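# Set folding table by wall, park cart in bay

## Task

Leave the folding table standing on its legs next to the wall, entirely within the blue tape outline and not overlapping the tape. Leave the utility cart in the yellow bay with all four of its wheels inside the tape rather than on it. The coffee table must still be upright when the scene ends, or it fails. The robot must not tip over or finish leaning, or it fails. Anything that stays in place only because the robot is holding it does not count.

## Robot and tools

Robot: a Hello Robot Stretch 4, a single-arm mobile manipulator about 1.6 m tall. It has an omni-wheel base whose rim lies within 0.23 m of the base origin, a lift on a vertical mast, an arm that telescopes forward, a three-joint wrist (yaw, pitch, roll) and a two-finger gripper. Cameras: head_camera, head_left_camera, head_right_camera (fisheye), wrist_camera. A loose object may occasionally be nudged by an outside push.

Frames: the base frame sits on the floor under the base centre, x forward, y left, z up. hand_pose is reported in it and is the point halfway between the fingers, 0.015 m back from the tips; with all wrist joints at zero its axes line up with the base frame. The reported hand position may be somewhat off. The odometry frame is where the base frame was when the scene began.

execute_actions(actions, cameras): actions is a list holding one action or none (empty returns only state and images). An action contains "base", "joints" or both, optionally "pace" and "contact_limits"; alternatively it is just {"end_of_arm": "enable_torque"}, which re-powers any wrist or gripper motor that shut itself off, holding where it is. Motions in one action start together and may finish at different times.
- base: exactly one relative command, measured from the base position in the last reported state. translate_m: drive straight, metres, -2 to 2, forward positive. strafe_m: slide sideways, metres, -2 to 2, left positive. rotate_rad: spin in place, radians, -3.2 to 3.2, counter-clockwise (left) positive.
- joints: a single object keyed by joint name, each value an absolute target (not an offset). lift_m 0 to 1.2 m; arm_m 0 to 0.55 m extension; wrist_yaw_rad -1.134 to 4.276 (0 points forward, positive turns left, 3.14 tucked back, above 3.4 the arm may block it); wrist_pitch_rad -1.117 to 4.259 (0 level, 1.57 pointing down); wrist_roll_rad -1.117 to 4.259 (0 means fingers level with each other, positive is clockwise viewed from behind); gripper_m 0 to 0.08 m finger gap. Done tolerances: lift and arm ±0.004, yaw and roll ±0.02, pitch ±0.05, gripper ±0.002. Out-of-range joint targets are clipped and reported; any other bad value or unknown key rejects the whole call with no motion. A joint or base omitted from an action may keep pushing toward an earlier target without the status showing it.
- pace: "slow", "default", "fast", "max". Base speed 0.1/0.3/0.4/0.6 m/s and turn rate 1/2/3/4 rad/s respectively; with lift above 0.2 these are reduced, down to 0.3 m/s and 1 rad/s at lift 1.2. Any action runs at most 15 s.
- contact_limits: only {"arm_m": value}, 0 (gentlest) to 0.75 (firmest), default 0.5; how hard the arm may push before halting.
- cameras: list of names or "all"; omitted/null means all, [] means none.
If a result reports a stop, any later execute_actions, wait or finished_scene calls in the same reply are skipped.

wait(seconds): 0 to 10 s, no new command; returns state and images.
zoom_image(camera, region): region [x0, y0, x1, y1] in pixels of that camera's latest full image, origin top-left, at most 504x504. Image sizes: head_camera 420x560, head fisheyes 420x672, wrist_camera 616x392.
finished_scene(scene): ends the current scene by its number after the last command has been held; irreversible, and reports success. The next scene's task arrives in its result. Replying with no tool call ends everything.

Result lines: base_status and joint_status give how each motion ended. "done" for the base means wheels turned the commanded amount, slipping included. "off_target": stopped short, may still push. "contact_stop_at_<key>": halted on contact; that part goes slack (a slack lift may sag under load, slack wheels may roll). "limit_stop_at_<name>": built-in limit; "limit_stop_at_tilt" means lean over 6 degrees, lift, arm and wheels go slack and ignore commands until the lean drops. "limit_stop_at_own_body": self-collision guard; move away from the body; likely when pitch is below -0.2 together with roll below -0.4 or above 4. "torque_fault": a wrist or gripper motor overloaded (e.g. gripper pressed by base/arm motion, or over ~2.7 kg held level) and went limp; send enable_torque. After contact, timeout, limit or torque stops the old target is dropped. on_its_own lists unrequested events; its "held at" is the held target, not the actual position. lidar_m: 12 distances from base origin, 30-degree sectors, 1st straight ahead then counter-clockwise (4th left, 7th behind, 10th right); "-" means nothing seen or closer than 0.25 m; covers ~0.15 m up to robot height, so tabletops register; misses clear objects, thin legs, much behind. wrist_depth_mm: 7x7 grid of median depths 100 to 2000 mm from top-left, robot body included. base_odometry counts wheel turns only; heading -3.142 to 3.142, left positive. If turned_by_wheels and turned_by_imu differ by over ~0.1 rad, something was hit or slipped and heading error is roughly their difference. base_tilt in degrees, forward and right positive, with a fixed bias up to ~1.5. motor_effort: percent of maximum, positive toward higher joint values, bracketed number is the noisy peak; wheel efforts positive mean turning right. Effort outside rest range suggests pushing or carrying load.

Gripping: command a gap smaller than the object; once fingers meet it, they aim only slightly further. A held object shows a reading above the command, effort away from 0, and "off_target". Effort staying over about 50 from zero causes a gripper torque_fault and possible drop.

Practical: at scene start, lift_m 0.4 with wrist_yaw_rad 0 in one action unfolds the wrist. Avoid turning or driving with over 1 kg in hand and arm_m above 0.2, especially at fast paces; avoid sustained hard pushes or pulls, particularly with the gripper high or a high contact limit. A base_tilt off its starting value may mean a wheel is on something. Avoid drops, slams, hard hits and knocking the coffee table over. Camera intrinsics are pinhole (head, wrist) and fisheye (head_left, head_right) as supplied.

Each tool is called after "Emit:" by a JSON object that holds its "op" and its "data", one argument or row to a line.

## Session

Emit:
{"op": "execute_actions", "data": {
  "actions": []
}}

Scene clock: 0.00 s.
base_odometry: x=+0.000 y=+0.000 heading=+0.000 (m, m, rad; odometry frame)
turned_by_wheels: +0.000 (rad since the last result)
turned_by_imu: +0.000 (rad since the last result)
base_tilt: forward=+0.7 right=+1.3 (deg)
lidar_m: 1.12 0.82 0.79 0.84 0.88 0.83 0.86 1.23 1.27 1.28 1.77 1.67
base_status: not commanded
joint_positions: lift_m=+0.208 arm_m=+0.001 wrist_yaw_rad=+3.042 wrist_pitch_rad=-0.005 wrist_roll_rad=-0.017 gripper_m=+0.040
joint_status: not commanded
motor_effort: lift_m=+22 arm_m=-1 wrist_yaw_rad=-1 wrist_pitch_rad=-9 wrist_roll_rad=+0 gripper_m=+0 wheel_0=-1 wheel_1=+0 wheel_2=+1 (%)
hand_pose: x=-0.0315 y=+0.1081 z=+0.3875 quat_wxyz=(+0.050, +0.002, -0.009, +0.999) (m; base frame)
wrist_depth_mm: 140 144 - - - - 820 / 107 142 1098 1025 931 854 809 / 110 141 1078 991 931 842 788 / 132 152 1060 976 904 842 759 / - 1160 1078 960 891 820 778 / 1576 1182 1025 960 878 820 750 / 1078 1160 160 991 831 798 759
pictures: head_camera, head_left_camera, head_right_camera, wrist_camera
Images, in order (width x height): head_camera 420x560, head_left_camera 420x672, head_right_camera 420x672, wrist_camera 616x392.

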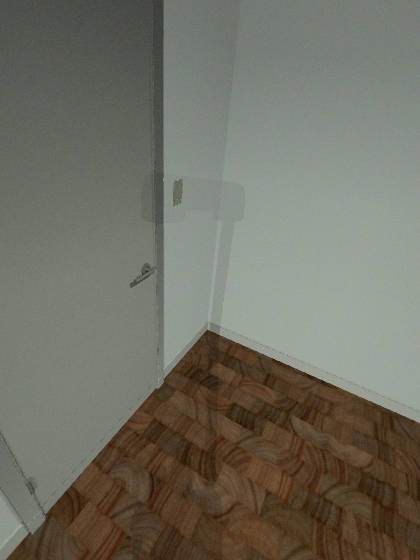

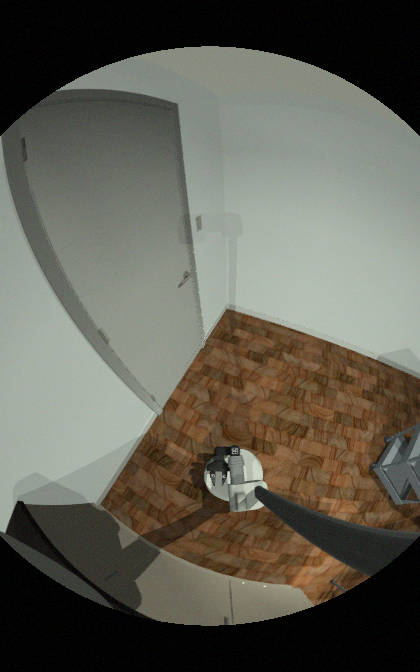

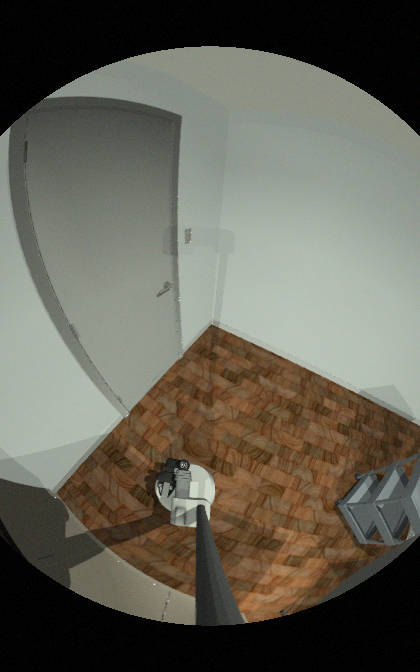

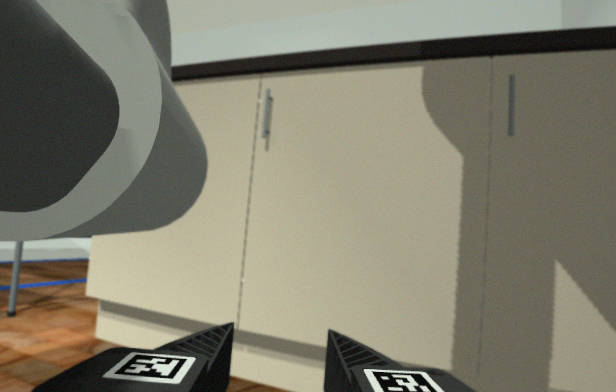

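Emit:
{"op": "execute_actions", "data": {
  "actions": [
    {"base":{"rotate_rad":-1.9},"joints":{"lift_m":0.4,"wrist_yaw_rad":0}}
  ]
}}

Scene clock: 6.10 s.
base_odometry: x=+0.000 y=+0.000 heading=-1.900 (m, m, rad; odometry frame)
turned_by_wheels: -1.900 (rad since the last result)
turned_by_imu: -1.925 (rad since the last result)
base_tilt: forward=+0.6 right=+1.3 (deg)
lidar_m: 1.26 2.04 1.69 1.67 0.97 0.78 0.81 0.89 0.85 0.83 0.93 1.62
base_status: done
joint_positions: lift_m=+0.400 arm_m=+0.001 wrist_yaw_rad=+0.001 wrist_pitch_rad=-0.005 wrist_roll_rad=-0.017 gripper_m=+0.040
joint_status: all done
motor_effort: lift_m=+25(27) arm_m=-1(1) wrist_yaw_rad=-3(7) wrist_pitch_rad=-9(9) wrist_roll_rad=+0(0) gripper_m=+0(0) wheel_0=+2(6) wheel_1=+1(4) wheel_2=+0(7) (%)
hand_pose: x=+0.3842 y=-0.0873 z=+0.5790 quat_wxyz=(+1.000, -0.009, -0.002, +0.000) (m; base frame)
wrist_depth_mm: - - - - - - - / - - - - - - - / - - 1138 - - - - / - - - - - - - / - - 1098 1397 - - - / - - - - - - - / 1499 1281 159 1182 1808 - -
pictures: head_camera, head_left_camera, head_right_camera, wrist_camera
Images, in order (width x height): head_camera 420x560, head_left_camera 420x672, head_right_camera 420x672, wrist_camera 616x392.

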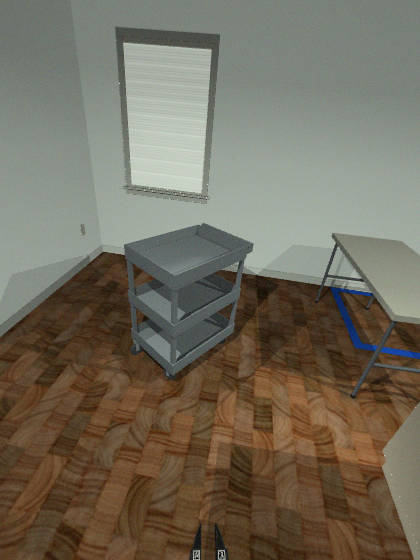

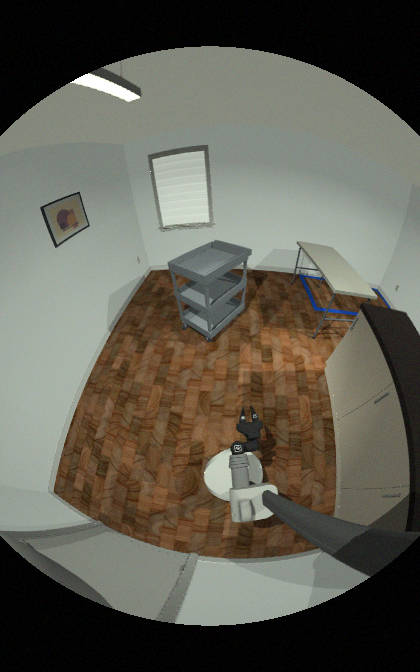

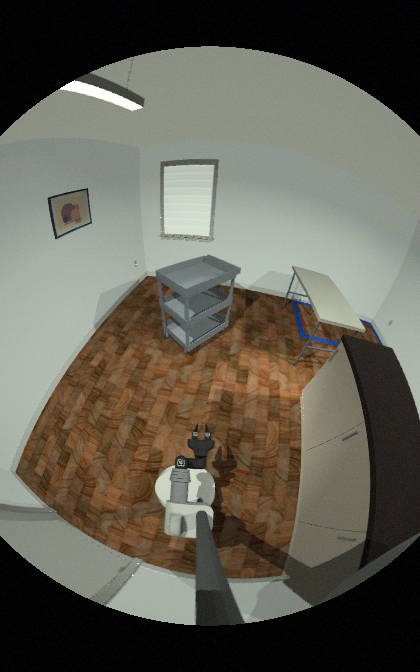

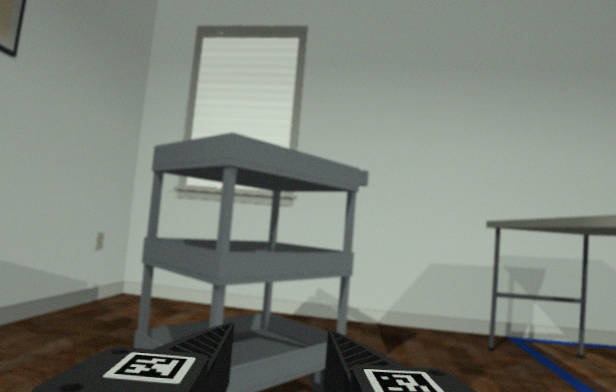

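Emit:
{"op": "execute_actions", "data": {
  "actions": [
    {"base":{"translate_m":0.9},"joints":{"lift_m":0.5}}
  ],
  "cameras": []
}}

Emit:
{"op": "execute_actions", "data": {
  "actions": [
    {"base":{"rotate_rad":-0.9}}
  ]
}}

Scene clock: 15.73 s.
base_odometry: x=-0.291 y=-0.852 heading=-1.900 (m, m, rad; odometry frame)
turned_by_wheels: +0.000 (rad since the last result)
turned_by_imu: -0.004 (rad since the last result)
base_tilt: forward=+0.7 right=+1.4 (deg)
lidar_m: 0.36 0.38 1.54 1.50 1.71 1.71 1.67 1.23 1.00 0.98 1.11 0.66
base_status: done
joint_positions: lift_m=+0.500 arm_m=+0.001 wrist_yaw_rad=+0.000 wrist_pitch_rad=-0.005 wrist_roll_rad=-0.017 gripper_m=+0.040
joint_status: all done
motor_effort: lift_m=+25(25) arm_m=-1(1) wrist_yaw_rad=-2(3) wrist_pitch_rad=-9(8) wrist_roll_rad=+1(1) gripper_m=+0(0) wheel_0=+0(7) wheel_1=-1(6) wheel_2=+3(6) (%)
hand_pose: x=+0.3841 y=-0.0874 z=+0.6790 quat_wxyz=(+1.000, -0.009, -0.002, +0.000) (m; base frame)
wrist_depth_mm: 180 210 260 1921 1863 1708 1808 / 180 211 253 320 1808 1708 1708 / 249 229 263 320 430 1708 1708 / 1921 1863 741 559 484 1708 1708 / 1863 1863 1756 1808 1708 1708 1618 / 1921 1863 820 1756 1756 1708 1618 / 554 609 160 661 535 1618 1618
pictures: none
No camera images: the call's "cameras" was empty. Leave "cameras" out to get every camera's image.

Scene clock: 17.37 s.
base_odometry: x=-0.291 y=-0.852 heading=-2.799 (m, m, rad; odometry frame)
turned_by_wheels: -0.900 (rad since the last result)
turned_by_imu: -0.912 (rad since the last result)
base_tilt: forward=+0.7 right=+1.3 (deg)
lidar_m: 1.20 0.53 0.36 0.50 1.54 1.55 1.83 1.66 1.70 1.14 0.98 0.97
base_status: done
joint_positions: lift_m=+0.500 arm_m=+0.001 wrist_yaw_rad=+0.000 wrist_pitch_rad=-0.005 wrist_roll_rad=-0.017 gripper_m=+0.040
joint_status: not commanded
motor_effort: lift_m=+24(25) arm_m=-1(1) wrist_yaw_rad=-2(2) wrist_pitch_rad=-7(8) wrist_roll_rad=+0(0) gripper_m=+0(0) wheel_0=+1(7) wheel_1=+0(3) wheel_2=+1(8) (%)
hand_pose: x=+0.3841 y=-0.0874 z=+0.6790 quat_wxyz=(+1.000, -0.009, -0.002, +0.000) (m; base frame)
wrist_depth_mm: 1576 1863 - - - - - / 1618 1863 - - - - - / 1618 1863 - - - - - / 1537 1863 - - - - - / 1576 1921 - - - - - / 1618 1756 - - - - - / 1576 1708 160 1921 854 - -
pictures: head_camera, head_left_camera, head_right_camera, wrist_camera
Images, in order (width x height): head_camera 420x560, head_left_camera 420x672, head_right_camera 420x672, wrist_camera 616x392.

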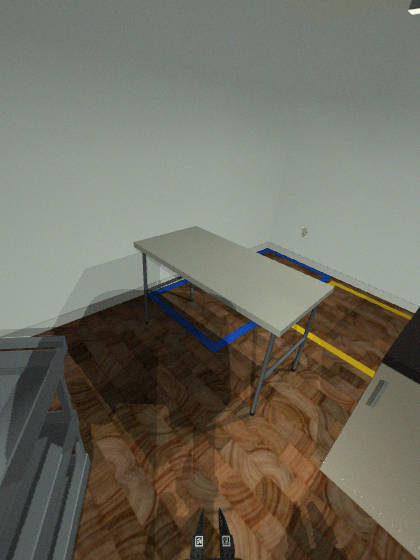

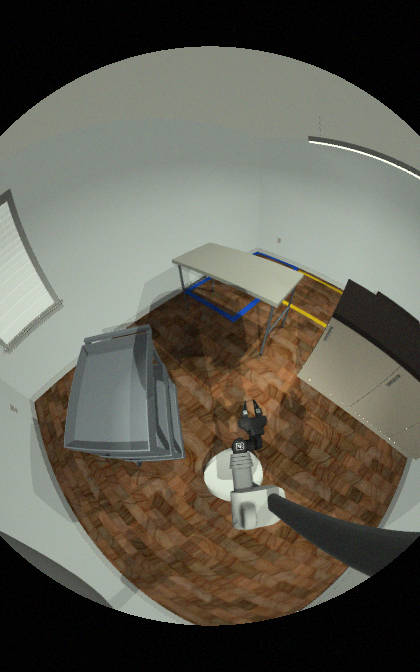

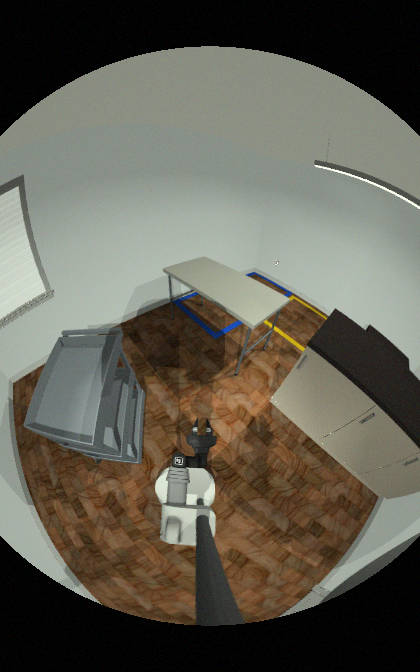

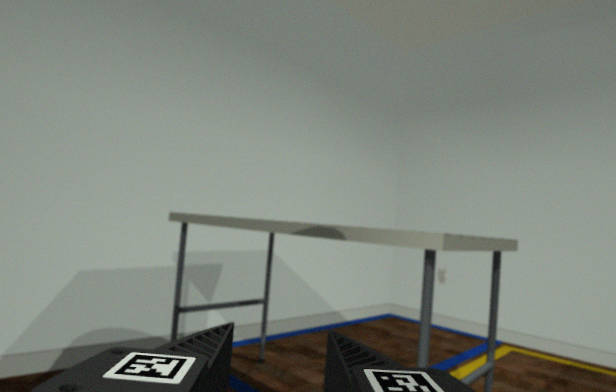

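Emit:
{"op": "execute_actions", "data": {
  "actions": [
    {"base":{"strafe_m":-0.12},"joints":{"lift_m":0.3,"gripper_m":0.08,"arm_m":0.4}}
  ],
  "cameras": ["head_camera","wrist_camera"]
}}

Scene clock: 36.97 s.
base_odometry: x=-0.331 y=-0.739 heading=-2.799 (m, m, rad; odometry frame)
turned_by_wheels: +0.000 (rad since the last result)
turned_by_imu: -0.001 (rad since the last result)
base_tilt: forward=+0.7 right=+1.3 (deg)
lidar_m: 1.08 0.70 0.48 0.53 1.62 1.62 1.81 1.59 1.64 1.01 0.91 0.91
base_status: done
joint_positions: lift_m=+0.300 arm_m=+0.399 wrist_yaw_rad=+0.000 wrist_pitch_rad=-0.005 wrist_roll_rad=-0.017 gripper_m=+0.080
joint_status: all done
motor_effort: lift_m=+18(21) arm_m=+4(4) wrist_yaw_rad=-1(0) wrist_pitch_rad=-10(10) wrist_roll_rad=+1(1) gripper_m=+1(5) wheel_0=-1(8) wheel_1=+0(10) wheel_2=+1(1) (%)
hand_pose: x=+0.7828 y=-0.0874 z=+0.4795 quat_wxyz=(+1.000, -0.009, -0.002, +0.000) (m; base frame)
wrist_depth_mm: 1397 1661 1983 - - - - / 1430 1618 1921 - 535 480 - / 1430 1499 904 778 707 627 - / 1430 1661 1921 - - - - / 1430 1618 1921 - - - - / 1397 1618 1863 - - - - / - 123 1308 1397 146 723 1618
pictures: head_camera, wrist_camera
Images, in order (width x height): head_camera 420x560, wrist_camera 616x392.

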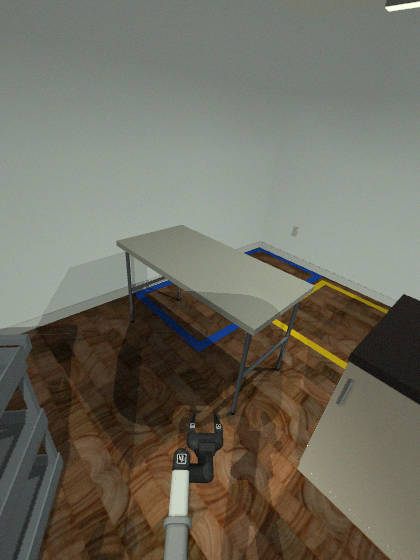

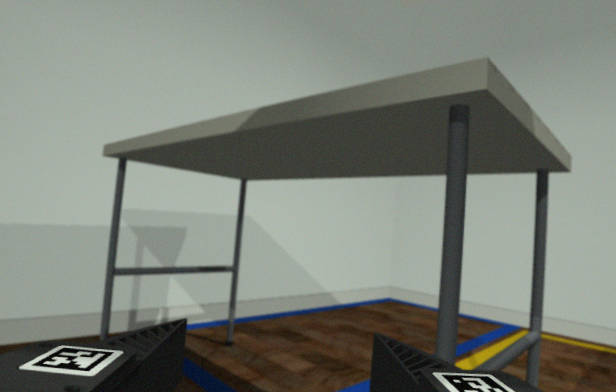

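Emit:
{"op": "execute_actions", "data": {
  "actions": [
    {"base":{"strafe_m":-0.16}}
  ],
  "cameras": []
}}

Emit:
{"op": "execute_actions", "data": {
  "actions": [
    {"base":{"translate_m":0.18},"pace":"slow"}
  ],
  "cameras": ["head_camera","wrist_camera"]
}}

Scene clock: 43.83 s.
base_odometry: x=-0.385 y=-0.588 heading=-2.799 (m, m, rad; odometry frame)
turned_by_wheels: +0.000 (rad since the last result)
turned_by_imu: -0.001 (rad since the last result)
base_tilt: forward=+0.7 right=+1.3 (deg)
lidar_m: 1.03 1.00 0.64 0.64 1.72 1.75 1.68 1.49 1.44 0.90 0.77 0.79
base_status: done
joint_positions: lift_m=+0.300 arm_m=+0.399 wrist_yaw_rad=+0.000 wrist_pitch_rad=-0.005 wrist_roll_rad=-0.017 gripper_m=+0.080
joint_status: not commanded
motor_effort: lift_m=+18(18) arm_m=+4(5) wrist_yaw_rad=-2(2) wrist_pitch_rad=-9(8) wrist_roll_rad=+0(0) gripper_m=+1(1) wheel_0=-1(9) wheel_1=+1(8) wheel_2=+0(0) (%)
hand_pose: x=+0.7828 y=-0.0874 z=+0.4795 quat_wxyz=(+1.000, -0.009, -0.002, +0.000) (m; base frame)
wrist_depth_mm: 1537 1708 - - - - - / 1576 1661 661 480 521 - - / 1499 991 842 750 707 854 - / 1464 1756 - - - - - / 1464 1756 - - - - - / 1430 1708 - - - - - / - 123 1366 1336 146 1576 1756
pictures: none
No camera images: the call's "cameras" was empty. Leave "cameras" out to get every camera's image.

Scene clock: 46.93 s.
base_odometry: x=-0.554 y=-0.648 heading=-2.799 (m, m, rad; odometry frame)
turned_by_wheels: +0.000 (rad since the last result)
turned_by_imu: -0.001 (rad since the last result)
base_tilt: forward=+0.7 right=+1.4 (deg)
lidar_m: 0.86 1.45 0.66 0.61 1.84 1.86 1.83 1.64 1.24 0.76 0.65 0.67
base_status: done
joint_positions: lift_m=+0.300 arm_m=+0.399 wrist_yaw_rad=+0.000 wrist_pitch_rad=-0.005 wrist_roll_rad=-0.017 gripper_m=+0.080
joint_status: not commanded
motor_effort: lift_m=+18(18) arm_m=+4(5) wrist_yaw_rad=-1(2) wrist_pitch_rad=-8(8) wrist_roll_rad=+1(1) gripper_m=+1(2) wheel_0=+3(4) wheel_1=+2(3) wheel_2=-1(4) (%)
hand_pose: x=+0.7828 y=-0.0874 z=+0.4795 quat_wxyz=(+1.000, -0.009, -0.002, +0.000) (m; base frame)
wrist_depth_mm: 1397 1576 387 325 300 373 - / 1397 564 480 449 402 436 - / 1060 917 831 759 621 654 1983 / 1397 1576 1863 - - - - / 1397 1576 1921 - - - - / 1397 1537 1808 - - - 1983 / - 123 1336 1308 146 1499 1756
pictures: head_camera, wrist_camera
Images, in order (width x height): head_camera 420x560, wrist_camera 616x392.

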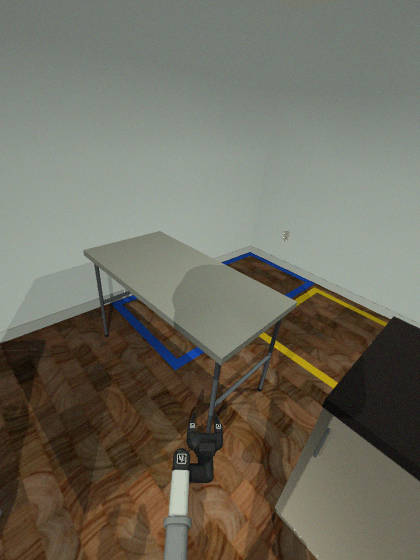

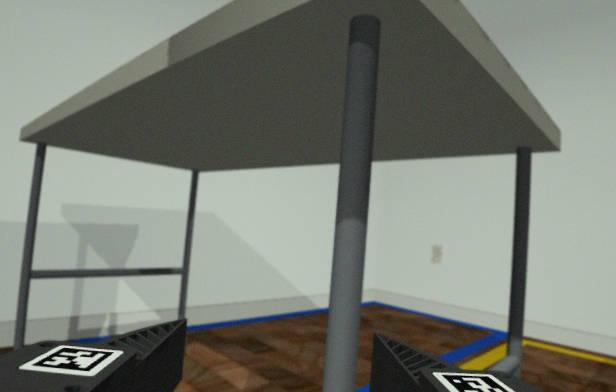

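Emit:
{"op": "execute_actions", "data": {
  "actions": [
    {"base":{"strafe_m":-0.02},"joints":{"arm_m":0.53},"pace":"slow"}
  ],
  "cameras": ["head_camera","wrist_camera"]
}}

Scene clock: 53.50 s.
base_odometry: x=-0.561 y=-0.630 heading=-2.799 (m, m, rad; odometry frame)
turned_by_wheels: +0.000 (rad since the last result)
turned_by_imu: -0.001 (rad since the last result)
base_tilt: forward=+0.7 right=+1.3 (deg)
lidar_m: 0.87 1.41 0.69 0.63 1.87 1.88 1.82 1.63 1.20 0.75 0.63 0.65
base_status: done
joint_positions: lift_m=+0.300 arm_m=+0.529 wrist_yaw_rad=+0.000 wrist_pitch_rad=-0.005 wrist_roll_rad=-0.017 gripper_m=+0.080
joint_status: all done
motor_effort: lift_m=+18(18) arm_m=+5(6) wrist_yaw_rad=-1(1) wrist_pitch_rad=-11(10) wrist_roll_rad=+0(1) gripper_m=+1(1) wheel_0=+1(4) wheel_1=-2(7) wheel_2=-1(2) (%)
hand_pose: x=+0.9128 y=-0.0874 z=+0.4795 quat_wxyz=(+1.000, -0.009, -0.002, +0.000) (m; base frame)
wrist_depth_mm: 445 353 342 325 282 307 309 / 544 504 484 455 379 413 402 / 1025 917 854 691 569 647 544 / 1336 1576 1863 - - - 1863 / 1308 1499 1808 - - - 1863 / 1336 1499 1708 1863 - - 1756 / - 123 1336 1205 146 1661 1499
pictures: head_camera, wrist_camera
Images, in order (width x height): head_camera 420x560, wrist_camera 616x392.

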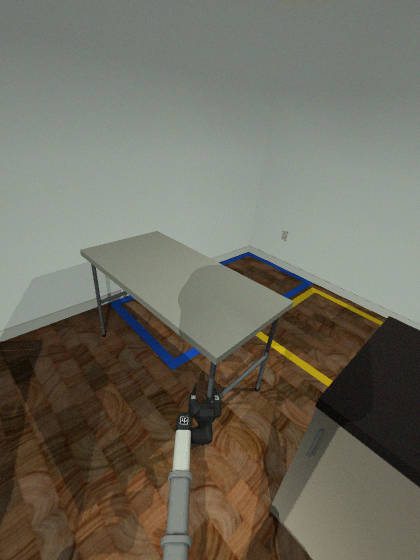

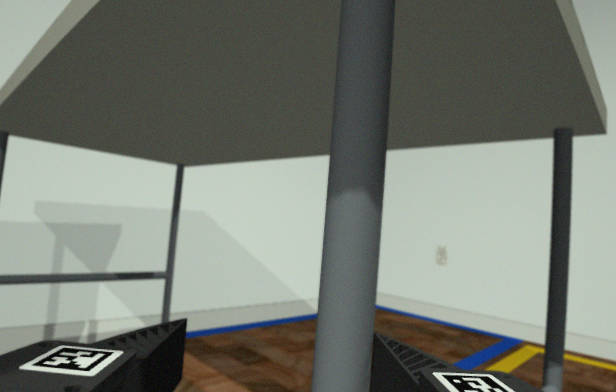

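Emit:
{"op": "execute_actions", "data": {
  "actions": [
    {"base":{"translate_m":0.09},"pace":"slow"}
  ],
  "cameras": ["wrist_camera"]
}}

Emit:
{"op": "execute_actions", "data": {
  "actions": [
    {"joints":{"gripper_m":0.015}}
  ],
  "cameras": []
}}

Emit:
{"op": "execute_actions", "data": {
  "actions": [
    {"base":{"translate_m":0.15},"pace":"slow"}
  ],
  "cameras": ["head_camera","head_left_camera"]
}}

Scene clock: 61.47 s.
base_odometry: x=-0.645 y=-0.660 heading=-2.799 (m, m, rad; odometry frame)
turned_by_wheels: +0.000 (rad since the last result)
turned_by_imu: -0.001 (rad since the last result)
base_tilt: forward=+0.7 right=+1.4 (deg)
lidar_m: 0.79 1.27 0.71 0.63 1.94 1.94 1.89 1.68 1.12 0.69 0.57 0.58
base_status: done
joint_positions: lift_m=+0.300 arm_m=+0.529 wrist_yaw_rad=-0.005 wrist_pitch_rad=-0.005 wrist_roll_rad=-0.017 gripper_m=+0.080
joint_status: not commanded
motor_effort: lift_m=+18(18) arm_m=+5(5) wrist_yaw_rad=+13(13) wrist_pitch_rad=-10(9) wrist_roll_rad=+1(0) gripper_m=+1(2) wheel_0=+4(6) wheel_1=+3(6) wheel_2=-7(8) (%)
hand_pose: x=+0.9123 y=-0.0885 z=+0.4796 quat_wxyz=(+1.000, -0.009, -0.002, -0.002) (m; base frame)
wrist_depth_mm: 373 353 338 330 320 309 300 / 530 512 492 466 - 410 402 / 1118 931 831 768 - - 1863 / 1255 1499 1756 - - - 1863 / 1308 1430 1808 - - - 1921 / 1281 1397 1708 - - - 1921 / - 123 1308 1430 - 1661 1756
pictures: wrist_camera
Images, in order (width x height): wrist_camera 616x392.

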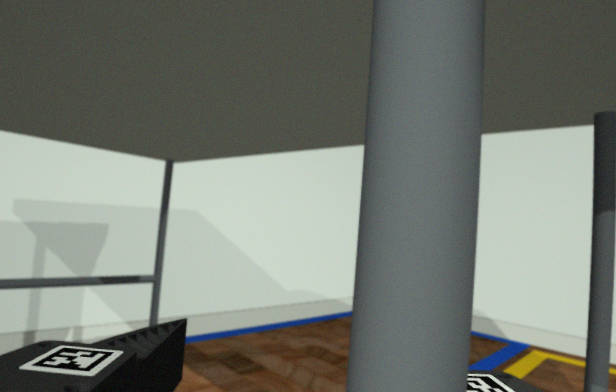

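Scene clock: 62.77 s.
base_odometry: x=-0.646 y=-0.660 heading=-2.800 (m, m, rad; odometry frame)
turned_by_wheels: -0.002 (rad since the last result)
turned_by_imu: -0.002 (rad since the last result)
base_tilt: forward=+0.7 right=+1.3 (deg)
lidar_m: 0.78 1.24 0.70 0.64 1.93 1.95 1.89 1.70 1.12 0.67 0.58 0.58
base_status: not commanded
joint_positions: lift_m=+0.300 arm_m=+0.529 wrist_yaw_rad=-0.006 wrist_pitch_rad=-0.005 wrist_roll_rad=-0.017 gripper_m=+0.023
joint_status: gripper_m off_target (ended at +0.023, target +0.015)
on_its_own: gripper_m is held at +0.019, not at your +0.015, by its contact guard: the fingers met something; wrist_yaw_rad is at rest, and its effort (+15) is outside its rest range (-13 to +13)
motor_effort: lift_m=+18(18) arm_m=+4(5) wrist_yaw_rad=+15(21) wrist_pitch_rad=-9(9) wrist_roll_rad=-2(2) gripper_m=-37(37) wheel_0=-8(8) wheel_1=-4(4) wheel_2=-8(8) (%)
hand_pose: x=+0.9123 y=-0.0886 z=+0.4795 quat_wxyz=(+1.000, -0.008, -0.002, -0.003) (m; base frame)
wrist_depth_mm: 370 355 343 - 314 307 297 / 535 512 488 - 436 415 397 / 1118 917 854 - - - 1808 / 1308 1499 1708 - - - 1921 / 1281 1464 1708 - - - 1921 / 1281 1499 1661 - - - 1863 / 1255 1397 123 - 1499 1576 1576
pictures: none
No camera images: the call's "cameras" was empty. Leave "cameras" out to get every camera's image.

Scene clock: 65.53 s.
base_odometry: x=-0.787 y=-0.710 heading=-2.801 (m, m, rad; odometry frame)
turned_by_wheels: +0.000 (rad since the last result)
turned_by_imu: -0.002 (rad since the last result)
base_tilt: forward=+0.7 right=+1.3 (deg)
lidar_m: 0.77 1.20 0.73 0.65 0.65 2.04 2.03 1.82 0.91 0.55 0.47 0.99
base_status: done
joint_positions: lift_m=+0.300 arm_m=+0.529 wrist_yaw_rad=-0.003 wrist_pitch_rad=-0.005 wrist_roll_rad=-0.016 gripper_m=+0.023
joint_status: not commanded
on_its_own: gripper_m is held at +0.019, not at your +0.015, by its contact guard: the fingers met something
motor_effort: lift_m=+18(18) arm_m=+4(4) wrist_yaw_rad=+7(20) wrist_pitch_rad=-8(7) wrist_roll_rad=-3(1) gripper_m=-37(37) wheel_0=+2(4) wheel_1=+2(1) wheel_2=-5(12) (%)
hand_pose: x=+0.9125 y=-0.0880 z=+0.4796 quat_wxyz=(+1.000, -0.008, -0.002, -0.001) (m; base frame)
wrist_depth_mm: 370 351 342 - 315 306 300 / 530 512 488 - 436 418 399 / 991 917 854 - - - 1756 / 1205 1366 1576 - - - 1756 / 1205 1366 1618 - - - 1708 / 1182 1366 1576 - - - 1808 / 1138 1281 122 - 1537 1537 1464
pictures: head_camera, head_left_camera
Images, in order (width x height): head_camera 420x560, head_left_camera 420x672.

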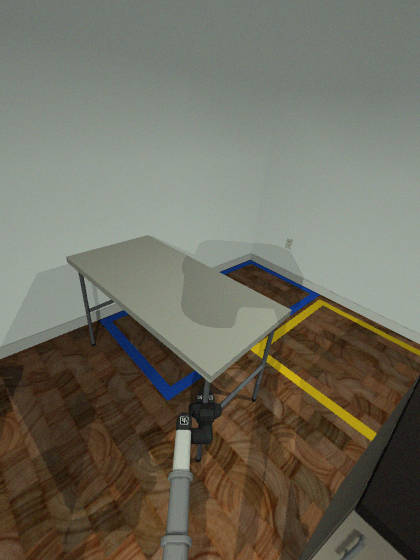

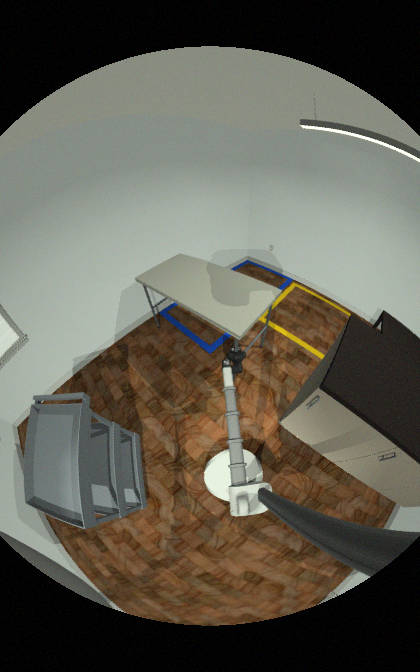

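Emit:
{"op": "execute_actions", "data": {
  "actions": [
    {"base":{"rotate_rad":-0.16},"pace":"slow"}
  ],
  "cameras": []
}}

Emit:
{"op": "execute_actions", "data": {
  "actions": [
    {"base":{"strafe_m":0.15},"pace":"slow"}
  ],
  "cameras": []
}}

Emit:
{"op": "execute_actions", "data": {
  "actions": [
    {"base":{"rotate_rad":-0.16},"pace":"slow"}
  ],
  "cameras": []
}}

Emit:
{"op": "execute_actions", "data": {
  "actions": [
    {"base":{"strafe_m":0.15},"pace":"slow"}
  ],
  "cameras": ["head_camera","head_left_camera"]
}}

Scene clock: 99.00 s.
base_odometry: x=-0.787 y=-0.710 heading=-2.958 (m, m, rad; odometry frame)
turned_by_wheels: -0.158 (rad since the last result)
turned_by_imu: -0.159 (rad since the last result)
base_tilt: forward=+0.7 right=+1.3 (deg)
lidar_m: 0.78 1.06 0.78 0.66 0.65 2.02 2.25 1.84 1.26 0.60 0.49 0.48
base_status: done
joint_positions: lift_m=+0.300 arm_m=+0.530 wrist_yaw_rad=+0.008 wrist_pitch_rad=-0.005 wrist_roll_rad=-0.017 gripper_m=+0.023
joint_status: not commanded
on_its_own: gripper_m is held at +0.019, not at your +0.015, by its contact guard: the fingers met something; wrist_yaw_rad is at rest, and its effort (-25) is outside its rest range (-13 to +13)
motor_effort: lift_m=+18(18) arm_m=+2(4) wrist_yaw_rad=-25(51) wrist_pitch_rad=-11(8) wrist_roll_rad=+0(2) gripper_m=-36(38) wheel_0=+12(24) wheel_1=+7(13) wheel_2=+10(22) (%)
hand_pose: x=+0.9139 y=-0.0856 z=+0.4796 quat_wxyz=(+1.000, -0.009, -0.003, +0.004) (m; base frame)
wrist_depth_mm: 370 355 338 - 315 307 1756 / 530 512 488 - 436 410 1756 / 991 917 854 - - 1808 1708 / 1308 1499 1863 - - 1863 1661 / 1255 1537 1863 - - 1808 1708 / 1308 1576 1808 - - 1808 1661 / 1229 1366 123 - 1499 1537 1576
pictures: none
No camera images: the call's "cameras" was empty. Leave "cameras" out to get every camera's image.

Scene clock: 101.67 s.
base_odometry: x=-0.760 y=-0.857 heading=-2.960 (m, m, rad; odometry frame)
turned_by_wheels: -0.002 (rad since the last result)
turned_by_imu: -0.005 (rad since the last result)
base_tilt: forward=+0.7 right=+1.3 (deg)
lidar_m: 0.77 1.10 0.60 0.50 0.51 1.93 2.16 1.93 1.45 0.76 0.59 1.07
base_status: done
joint_positions: lift_m=+0.300 arm_m=+0.530 wrist_yaw_rad=-0.011 wrist_pitch_rad=-0.005 wrist_roll_rad=-0.017 gripper_m=+0.023
joint_status: not commanded
on_its_own: gripper_m is held at +0.019, not at your +0.015, by its contact guard: the fingers met something; wrist_yaw_rad is at rest, and its effort (+29) is outside its rest range (-13 to +13)
motor_effort: lift_m=+18(18) arm_m=+2(2) wrist_yaw_rad=+29(31) wrist_pitch_rad=-6(9) wrist_roll_rad=+0(0) gripper_m=-36(36) wheel_0=-10(16) wheel_1=-3(12) wheel_2=-8(8) (%)
hand_pose: x=+0.9122 y=-0.0897 z=+0.4795 quat_wxyz=(+1.000, -0.009, -0.002, -0.005) (m; base frame)
wrist_depth_mm: 368 353 342 - 314 307 1808 / 535 512 488 - 433 415 1756 / 1008 931 842 - - 597 1808 / 1229 1464 1863 - - - 1756 / 1205 1464 1756 - - 1863 1708 / 1205 1464 1756 - - 1921 1708 / 1160 1336 122 - 1464 1499 1618
pictures: none
No camera images: the call's "cameras" was empty. Leave "cameras" out to get every camera's image.

Scene clock: 102.77 s.
base_odometry: x=-0.760 y=-0.858 heading=-3.117 (m, m, rad; odometry frame)
turned_by_wheels: -0.157 (rad since the last result)
turned_by_imu: -0.158 (rad since the last result)
base_tilt: forward=+0.7 right=+1.3 (deg)
lidar_m: 0.80 0.95 1.82 0.54 0.51 0.55 2.04 2.02 1.93 0.83 0.60 0.60
base_status: done
joint_positions: lift_m=+0.300 arm_m=+0.530 wrist_yaw_rad=+0.008 wrist_pitch_rad=-0.005 wrist_roll_rad=-0.017 gripper_m=+0.023
joint_status: not commanded
on_its_own: gripper_m is held at +0.019, not at your +0.015, by its contact guard: the fingers met something; wrist_yaw_rad is at rest, and its effort (-25) is outside its rest range (-13 to +13)
motor_effort: lift_m=+18(18) arm_m=+2(2) wrist_yaw_rad=-25(53) wrist_pitch_rad=-9(10) wrist_roll_rad=+0(1) gripper_m=-36(36) wheel_0=+15(23) wheel_1=+8(7) wheel_2=+10(23) (%)
hand_pose: x=+0.9140 y=-0.0856 z=+0.4795 quat_wxyz=(+1.000, -0.009, -0.002, +0.004) (m; base frame)
wrist_depth_mm: 368 351 342 - 315 1863 1756 / 535 500 488 - 439 1863 1808 / 1308 1537 1921 - 634 1983 1756 / 1366 1661 - - - 1983 1708 / 1397 1708 - - - 1863 1756 / 1397 1708 - - - 1863 1708 / 1255 1366 123 - 544 1618 1618
pictures: none
No camera images: the call's "cameras" was empty. Leave "cameras" out to get every camera's image.

Scene clock: 105.43 s.
base_odometry: x=-0.756 y=-1.007 heading=-3.119 (m, m, rad; odometry frame)
turned_by_wheels: -0.002 (rad since the last result)
turned_by_imu: -0.006 (rad since the last result)
base_tilt: forward=+0.7 right=+1.3 (deg)
lidar_m: 0.78 1.02 0.53 0.38 0.35 0.40 1.94 2.13 2.04 0.96 0.69 0.93
base_status: done
joint_positions: lift_m=+0.300 arm_m=+0.530 wrist_yaw_rad=-0.011 wrist_pitch_rad=-0.005 wrist_roll_rad=-0.017 gripper_m=+0.023
joint_status: not commanded
on_its_own: gripper_m is held at +0.019, not at your +0.015, by its contact guard: the fingers met something; wrist_yaw_rad is at rest, and its effort (+30) is outside its rest range (-13 to +13)
motor_effort: lift_m=+18(18) arm_m=+2(2) wrist_yaw_rad=+30(33) wrist_pitch_rad=-8(9) wrist_roll_rad=+0(1) gripper_m=-36(36) wheel_0=-11(19) wheel_1=-3(1) wheel_2=-8(8) (%)
hand_pose: x=+0.9123 y=-0.0898 z=+0.4795 quat_wxyz=(+1.000, -0.009, -0.002, -0.006) (m; base frame)
wrist_depth_mm: 370 353 338 - 314 340 1921 / 530 512 484 - 433 496 1808 / 1205 1499 1863 - - 1921 1863 / 1308 1618 - - - 1921 1808 / 1336 1618 - - - 1921 1756 / 1336 1661 1983 - - 1921 1756 / 1229 1336 122 - 539 1618 1661
pictures: head_camera, head_left_camera
Images, in order (width x height): head_camera 420x560, head_left_camera 420x672.

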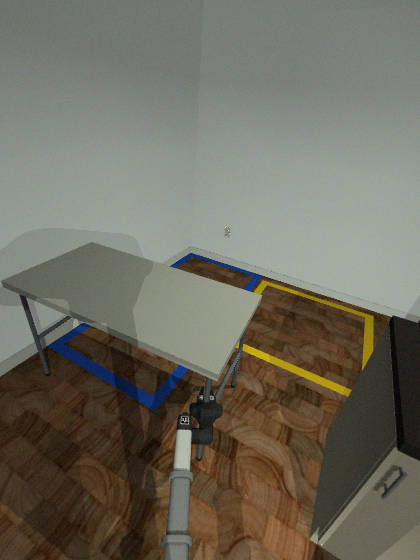

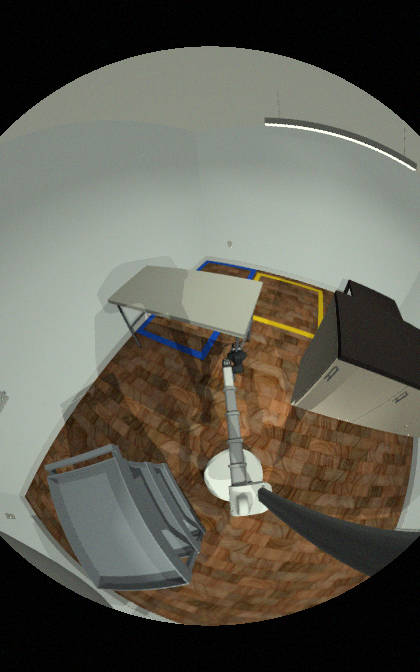

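Emit:
{"op": "execute_actions", "data": {
  "actions": [
    {"base":{"translate_m":0.25},"pace":"slow"}
  ],
  "cameras": ["head_camera"]
}}

Emit:
{"op": "execute_actions", "data": {
  "actions": [
    {"base":{"rotate_rad":-0.12},"pace":"slow"}
  ],
  "cameras": ["head_camera","head_left_camera"]
}}

Scene clock: 114.77 s.
base_odometry: x=-1.006 y=-1.013 heading=-3.123 (m, m, rad; odometry frame)
turned_by_wheels: -0.004 (rad since the last result)
turned_by_imu: -0.008 (rad since the last result)
base_tilt: forward=+0.7 right=+1.3 (deg)
lidar_m: 0.78 0.93 1.56 0.50 0.48 0.53 2.18 2.25 1.96 0.64 0.57 2.66
base_status: done
joint_positions: lift_m=+0.300 arm_m=+0.529 wrist_yaw_rad=-0.023 wrist_pitch_rad=-0.005 wrist_roll_rad=-0.017 gripper_m=+0.023
joint_status: not commanded
on_its_own: gripper_m is held at +0.019, not at your +0.015, by its contact guard: the fingers met something; wrist_yaw_rad is at rest, and its effort (+64) is outside its rest range (-13 to +13)
motor_effort: lift_m=+18(18) arm_m=+3(3) wrist_yaw_rad=+64(64) wrist_pitch_rad=-6(8) wrist_roll_rad=+1(1) gripper_m=-35(36) wheel_0=-15(15) wheel_1=-7(9) wheel_2=-26(27) (%)
hand_pose: x=+0.9110 y=-0.0922 z=+0.4796 quat_wxyz=(+1.000, -0.009, -0.002, -0.011) (m; base frame)
wrist_depth_mm: 375 355 340 - 314 1808 1708 / 535 508 488 - 442 1808 1618 / 1182 1464 1921 - 1921 1863 1708 / 1255 1537 1921 - 1921 1808 1618 / 1229 1537 1921 - 1863 1708 1618 / 1255 1537 1808 - 1808 1708 1576 / 1205 1366 122 - 1499 1618 1576
pictures: head_camera
Images, in order (width x height): head_camera 420x560.

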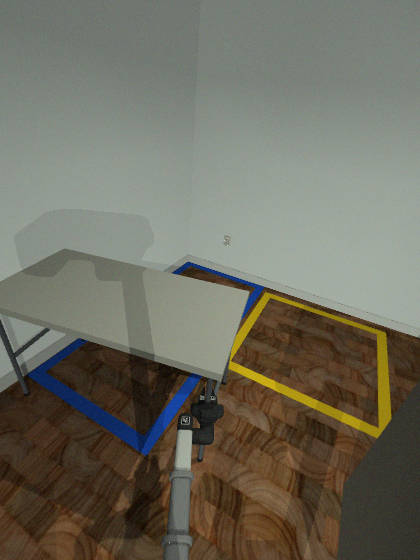

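Scene clock: 115.77 s.
base_odometry: x=-1.006 y=-1.012 heading=+3.039 (m, m, rad; odometry frame)
turned_by_wheels: -0.121 (rad since the last result)
turned_by_imu: -0.122 (rad since the last result)
base_tilt: forward=+0.7 right=+1.3 (deg)
lidar_m: 0.77 0.88 1.37 1.59 0.47 0.52 0.68 2.36 2.17 0.75 0.58 0.95
base_status: done
joint_positions: lift_m=+0.300 arm_m=+0.530 wrist_yaw_rad=-0.006 wrist_pitch_rad=-0.005 wrist_roll_rad=-0.018 gripper_m=+0.023
joint_status: not commanded
on_its_own: gripper_m is held at +0.019, not at your +0.015, by its contact guard: the fingers met something; wrist_yaw_rad is at rest, and its effort (+16) is outside its rest range (-13 to +13)
motor_effort: lift_m=+18(18) arm_m=+1(3) wrist_yaw_rad=+16(71) wrist_pitch_rad=-7(9) wrist_roll_rad=+1(1) gripper_m=-36(36) wheel_0=-7(26) wheel_1=-2(12) wheel_2=-8(27) (%)
hand_pose: x=+0.9128 y=-0.0887 z=+0.4796 quat_wxyz=(+1.000, -0.009, -0.002, -0.003) (m; base frame)
wrist_depth_mm: 370 355 338 - 355 1808 1756 / 544 512 488 - 1863 1808 1661 / 1366 1708 - - 1863 1808 1618 / 1430 1756 - - 1863 1708 1661 / 1430 1863 - - 1863 1756 1618 / 1397 1756 - - 1863 1756 1661 / 1229 1366 122 - 1537 1576 1537
pictures: head_camera, head_left_camera
Images, in order (width x height): head_camera 420x560, head_left_camera 420x672.

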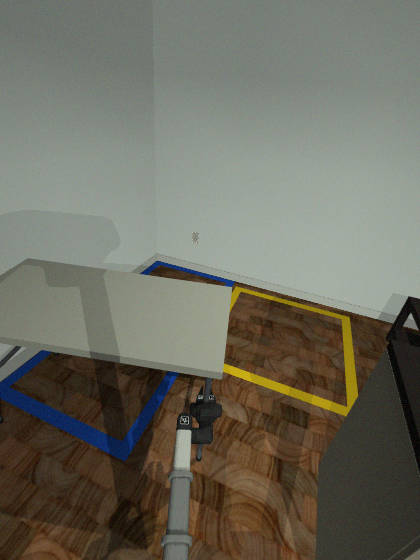

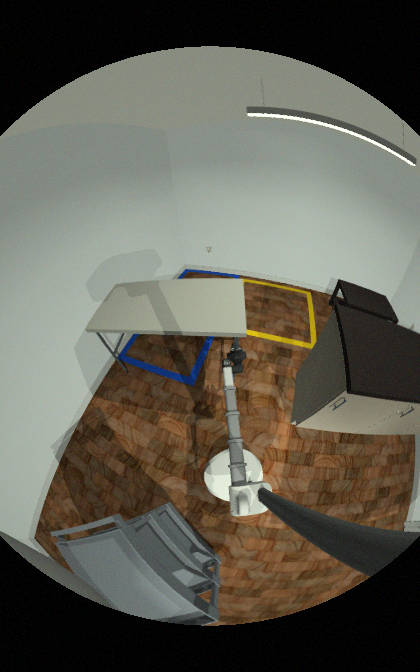

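Emit:
{"op": "execute_actions", "data": {
  "actions": [
    {"joints":{"gripper_m":0.045,"wrist_yaw_rad":0}}
  ],
  "cameras": []
}}

Emit:
{"op": "execute_actions", "data": {
  "actions": [
    {"base":{"translate_m":0.3},"pace":"slow"}
  ],
  "cameras": ["head_camera","head_left_camera","wrist_camera"]
}}

Scene clock: 122.93 s.
base_odometry: x=-1.006 y=-1.012 heading=+3.040 (m, m, rad; odometry frame)
turned_by_wheels: +0.001 (rad since the last result)
turned_by_imu: +0.001 (rad since the last result)
base_tilt: forward=+0.7 right=+1.3 (deg)
lidar_m: 0.78 0.88 1.36 1.58 0.47 0.51 0.66 2.38 2.16 0.77 0.57 0.96
base_status: not commanded
joint_positions: lift_m=+0.300 arm_m=+0.530 wrist_yaw_rad=+0.000 wrist_pitch_rad=-0.005 wrist_roll_rad=-0.018 gripper_m=+0.045
joint_status: all done
motor_effort: lift_m=+18(18) arm_m=+1(1) wrist_yaw_rad=+0(17) wrist_pitch_rad=-8(6) wrist_roll_rad=+1(1) gripper_m=+2(33) wheel_0=-2(7) wheel_1=+1(2) wheel_2=-1(8) (%)
hand_pose: x=+0.9133 y=-0.0875 z=+0.4796 quat_wxyz=(+1.000, -0.009, -0.002, +0.000) (m; base frame)
wrist_depth_mm: 373 353 338 - 1118 1808 1708 / 525 508 484 - 1921 1808 1661 / 1366 1661 - - 1808 1756 1661 / 1366 1756 - - 1863 1808 1576 / 1397 1808 - - 1808 1708 1661 / 1397 1708 - - 1756 1708 1618 / 1255 128 144 - 1499 1576 1618
pictures: none
No camera images: the call's "cameras" was empty. Leave "cameras" out to get every camera's image.

Scene clock: 126.37 s.
base_odometry: x=-1.252 y=-0.984 heading=+2.984 (m, m, rad; odometry frame)
turned_by_wheels: -0.056 (rad since the last result)
turned_by_imu: -0.067 (rad since the last result)
base_tilt: forward=+0.7 right=+1.3 (deg)
lidar_m: 0.77 0.79 1.01 1.49 0.62 0.64 0.80 2.53 2.28 0.51 0.54 2.23
base_status: translate_m contact_stop (by the wheels' count: +0.248 of +0.300)
joint_positions: lift_m=+0.300 arm_m=+0.530 wrist_yaw_rad=-0.002 wrist_pitch_rad=-0.005 wrist_roll_rad=-0.018 gripper_m=+0.045
joint_status: not commanded
on_its_own: the wheels are slack since a contact_stop
motor_effort: lift_m=+18(18) arm_m=+2(2) wrist_yaw_rad=+5(82) wrist_pitch_rad=-9(11) wrist_roll_rad=+1(1) gripper_m=-2(14) wheel_0=+0(25) wheel_1=+0(7) wheel_2=+0(36) (%)
hand_pose: x=+0.9131 y=-0.0878 z=+0.4795 quat_wxyz=(+1.000, -0.009, -0.002, -0.001) (m; base frame)
wrist_depth_mm: 370 353 342 1708 1708 1576 1499 / 530 512 500 1708 1661 1618 1537 / 1397 1863 1983 1708 1661 1576 1499 / 1397 1808 - 1708 1661 1576 1464 / 1397 1808 - 1708 1618 1576 1464 / 1430 1808 - 1661 1576 1499 1397 / 1308 128 - 1205 138 1499 1430
pictures: head_camera, head_left_camera, wrist_camera
Images, in order (width x height): head_camera 420x560, head_left_camera 420x672, wrist_camera 616x392.

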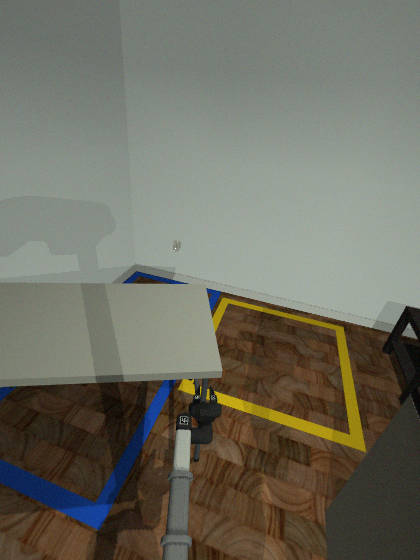

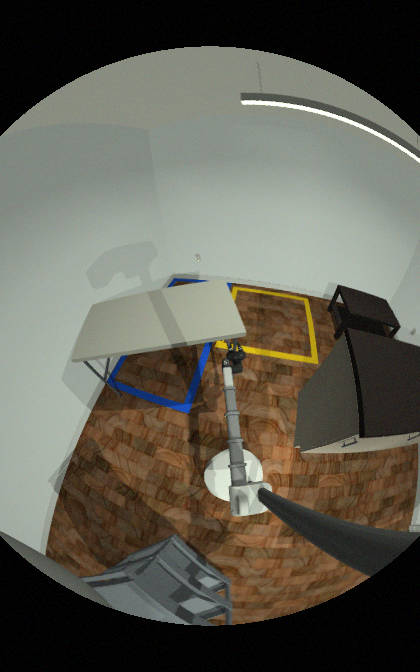

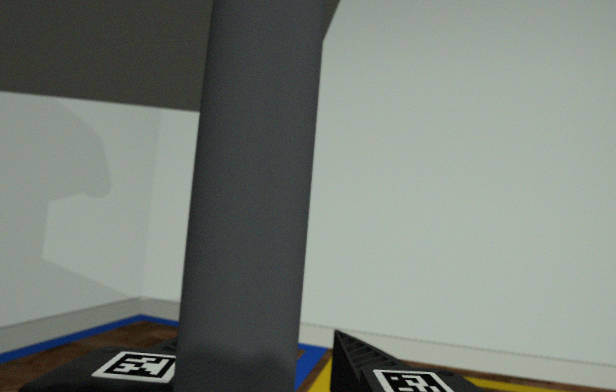

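Emit:
{"op": "execute_actions", "data": {
  "actions": [
    {"base":{"strafe_m":0.1},"pace":"slow"}
  ],
  "cameras": []
}}

Emit:
{"op": "execute_actions", "data": {
  "actions": [
    {"base":{"translate_m":0.13},"pace":"slow"}
  ],
  "cameras": ["wrist_camera"]
}}

Emit:
{"op": "execute_actions", "data": {
  "actions": [
    {"base":{"strafe_m":0.1},"pace":"slow"}
  ],
  "cameras": ["head_camera","head_left_camera","wrist_camera"]
}}

Scene clock: 135.60 s.
base_odometry: x=-1.265 y=-1.052 heading=+2.915 (m, m, rad; odometry frame)
turned_by_wheels: -0.069 (rad since the last result)
turned_by_imu: -0.074 (rad since the last result)
base_tilt: forward=+0.7 right=+1.3 (deg)
lidar_m: 0.75 0.76 0.95 1.41 1.66 0.60 0.71 2.66 2.34 0.58 0.60 2.08
base_status: strafe_m contact_stop (by the wheels' count: +0.070 of +0.100)
joint_positions: lift_m=+0.300 arm_m=+0.530 wrist_yaw_rad=+0.000 wrist_pitch_rad=-0.004 wrist_roll_rad=-0.018 gripper_m=+0.045
joint_status: not commanded
on_its_own: the wheels are slack since a contact_stop
motor_effort: lift_m=+19(19) arm_m=+2(2) wrist_yaw_rad=-2(74) wrist_pitch_rad=-10(13) wrist_roll_rad=+0(1) gripper_m=-2(16) wheel_0=+0(34) wheel_1=+0(17) wheel_2=+0(30) (%)
hand_pose: x=+0.9133 y=-0.0873 z=+0.4794 quat_wxyz=(+1.000, -0.009, -0.002, +0.000) (m; base frame)
wrist_depth_mm: 370 353 342 - 1708 1618 1576 / 530 512 488 - 1661 1576 1537 / 1464 1921 1808 - 1618 1537 1464 / 1464 1921 1756 - 1618 1537 1537 / 1464 1863 1756 1661 1618 1537 1464 / 1537 1808 1808 1661 1576 1499 1499 / 1281 128 - 151 138 1537 1464
pictures: none
No camera images: the call's "cameras" was empty. Leave "cameras" out to get every camera's image.

not run: a stop came earlier in this reply.

not run: a stop came earlier in this reply.

Emit:
{"op": "execute_actions", "data": {
  "actions": [
    {"base":{"strafe_m":-0.2},"pace":"slow"}
  ],
  "cameras": ["head_camera","head_left_camera","wrist_camera"]
}}

Scene clock: 148.27 s.
base_odometry: x=-1.220 y=-0.857 heading=+2.917 (m, m, rad; odometry frame)
turned_by_wheels: +0.002 (rad since the last result)
turned_by_imu: +0.006 (rad since the last result)
base_tilt: forward=+0.7 right=+1.3 (deg)
lidar_m: 0.75 0.78 0.91 1.61 0.72 0.72 0.90 2.50 2.15 0.37 0.37 0.67
base_status: done
joint_positions: lift_m=+0.300 arm_m=+0.530 wrist_yaw_rad=+0.008 wrist_pitch_rad=-0.005 wrist_roll_rad=-0.018 gripper_m=+0.046
joint_status: not commanded
on_its_own: wrist_yaw_rad is at rest, and its effort (-23) is outside its rest range (-13 to +13)
motor_effort: lift_m=+18(18) arm_m=+2(2) wrist_yaw_rad=-23(34) wrist_pitch_rad=-10(10) wrist_roll_rad=+1(2) gripper_m=-8(9) wheel_0=+13(19) wheel_1=+4(3) wheel_2=+10(15) (%)
hand_pose: x=+0.9140 y=-0.0858 z=+0.4795 quat_wxyz=(+1.000, -0.009, -0.002, +0.004) (m; base frame)
wrist_depth_mm: 368 353 342 1708 1618 1537 1576 / 535 508 496 1708 1618 1537 1464 / 1661 - - 1661 1618 1576 1499 / 1661 1808 - 1661 1576 1537 1464 / 1756 1863 - 1618 1576 1537 1464 / 1661 1808 - 1618 1618 1499 1397 / 1308 129 - 1308 137 1464 1366
pictures: head_camera, head_left_camera, wrist_camera
Images, in order (width x height): head_camera 420x560, head_left_camera 420x672, wrist_camera 616x392.

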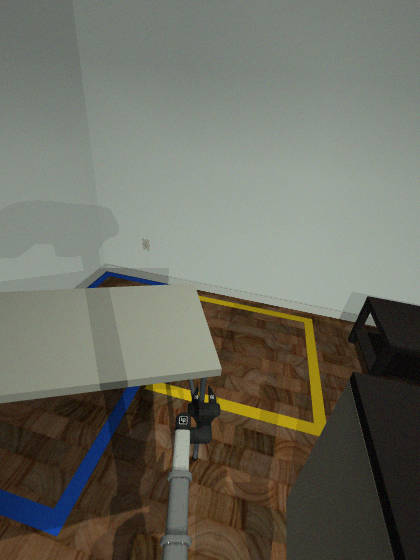

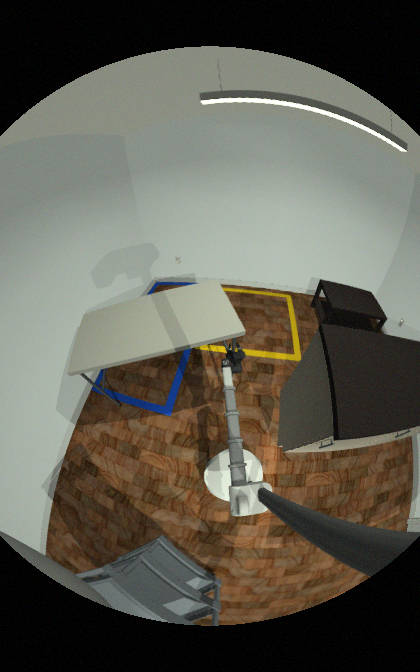

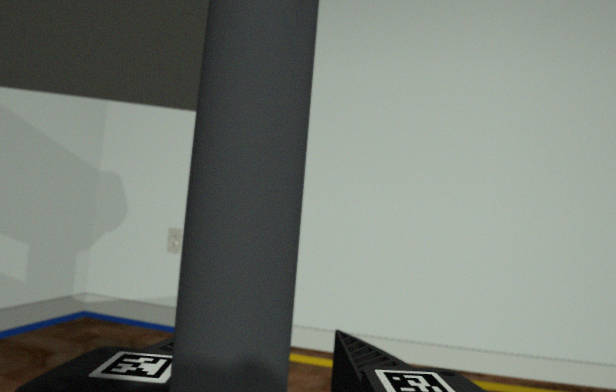

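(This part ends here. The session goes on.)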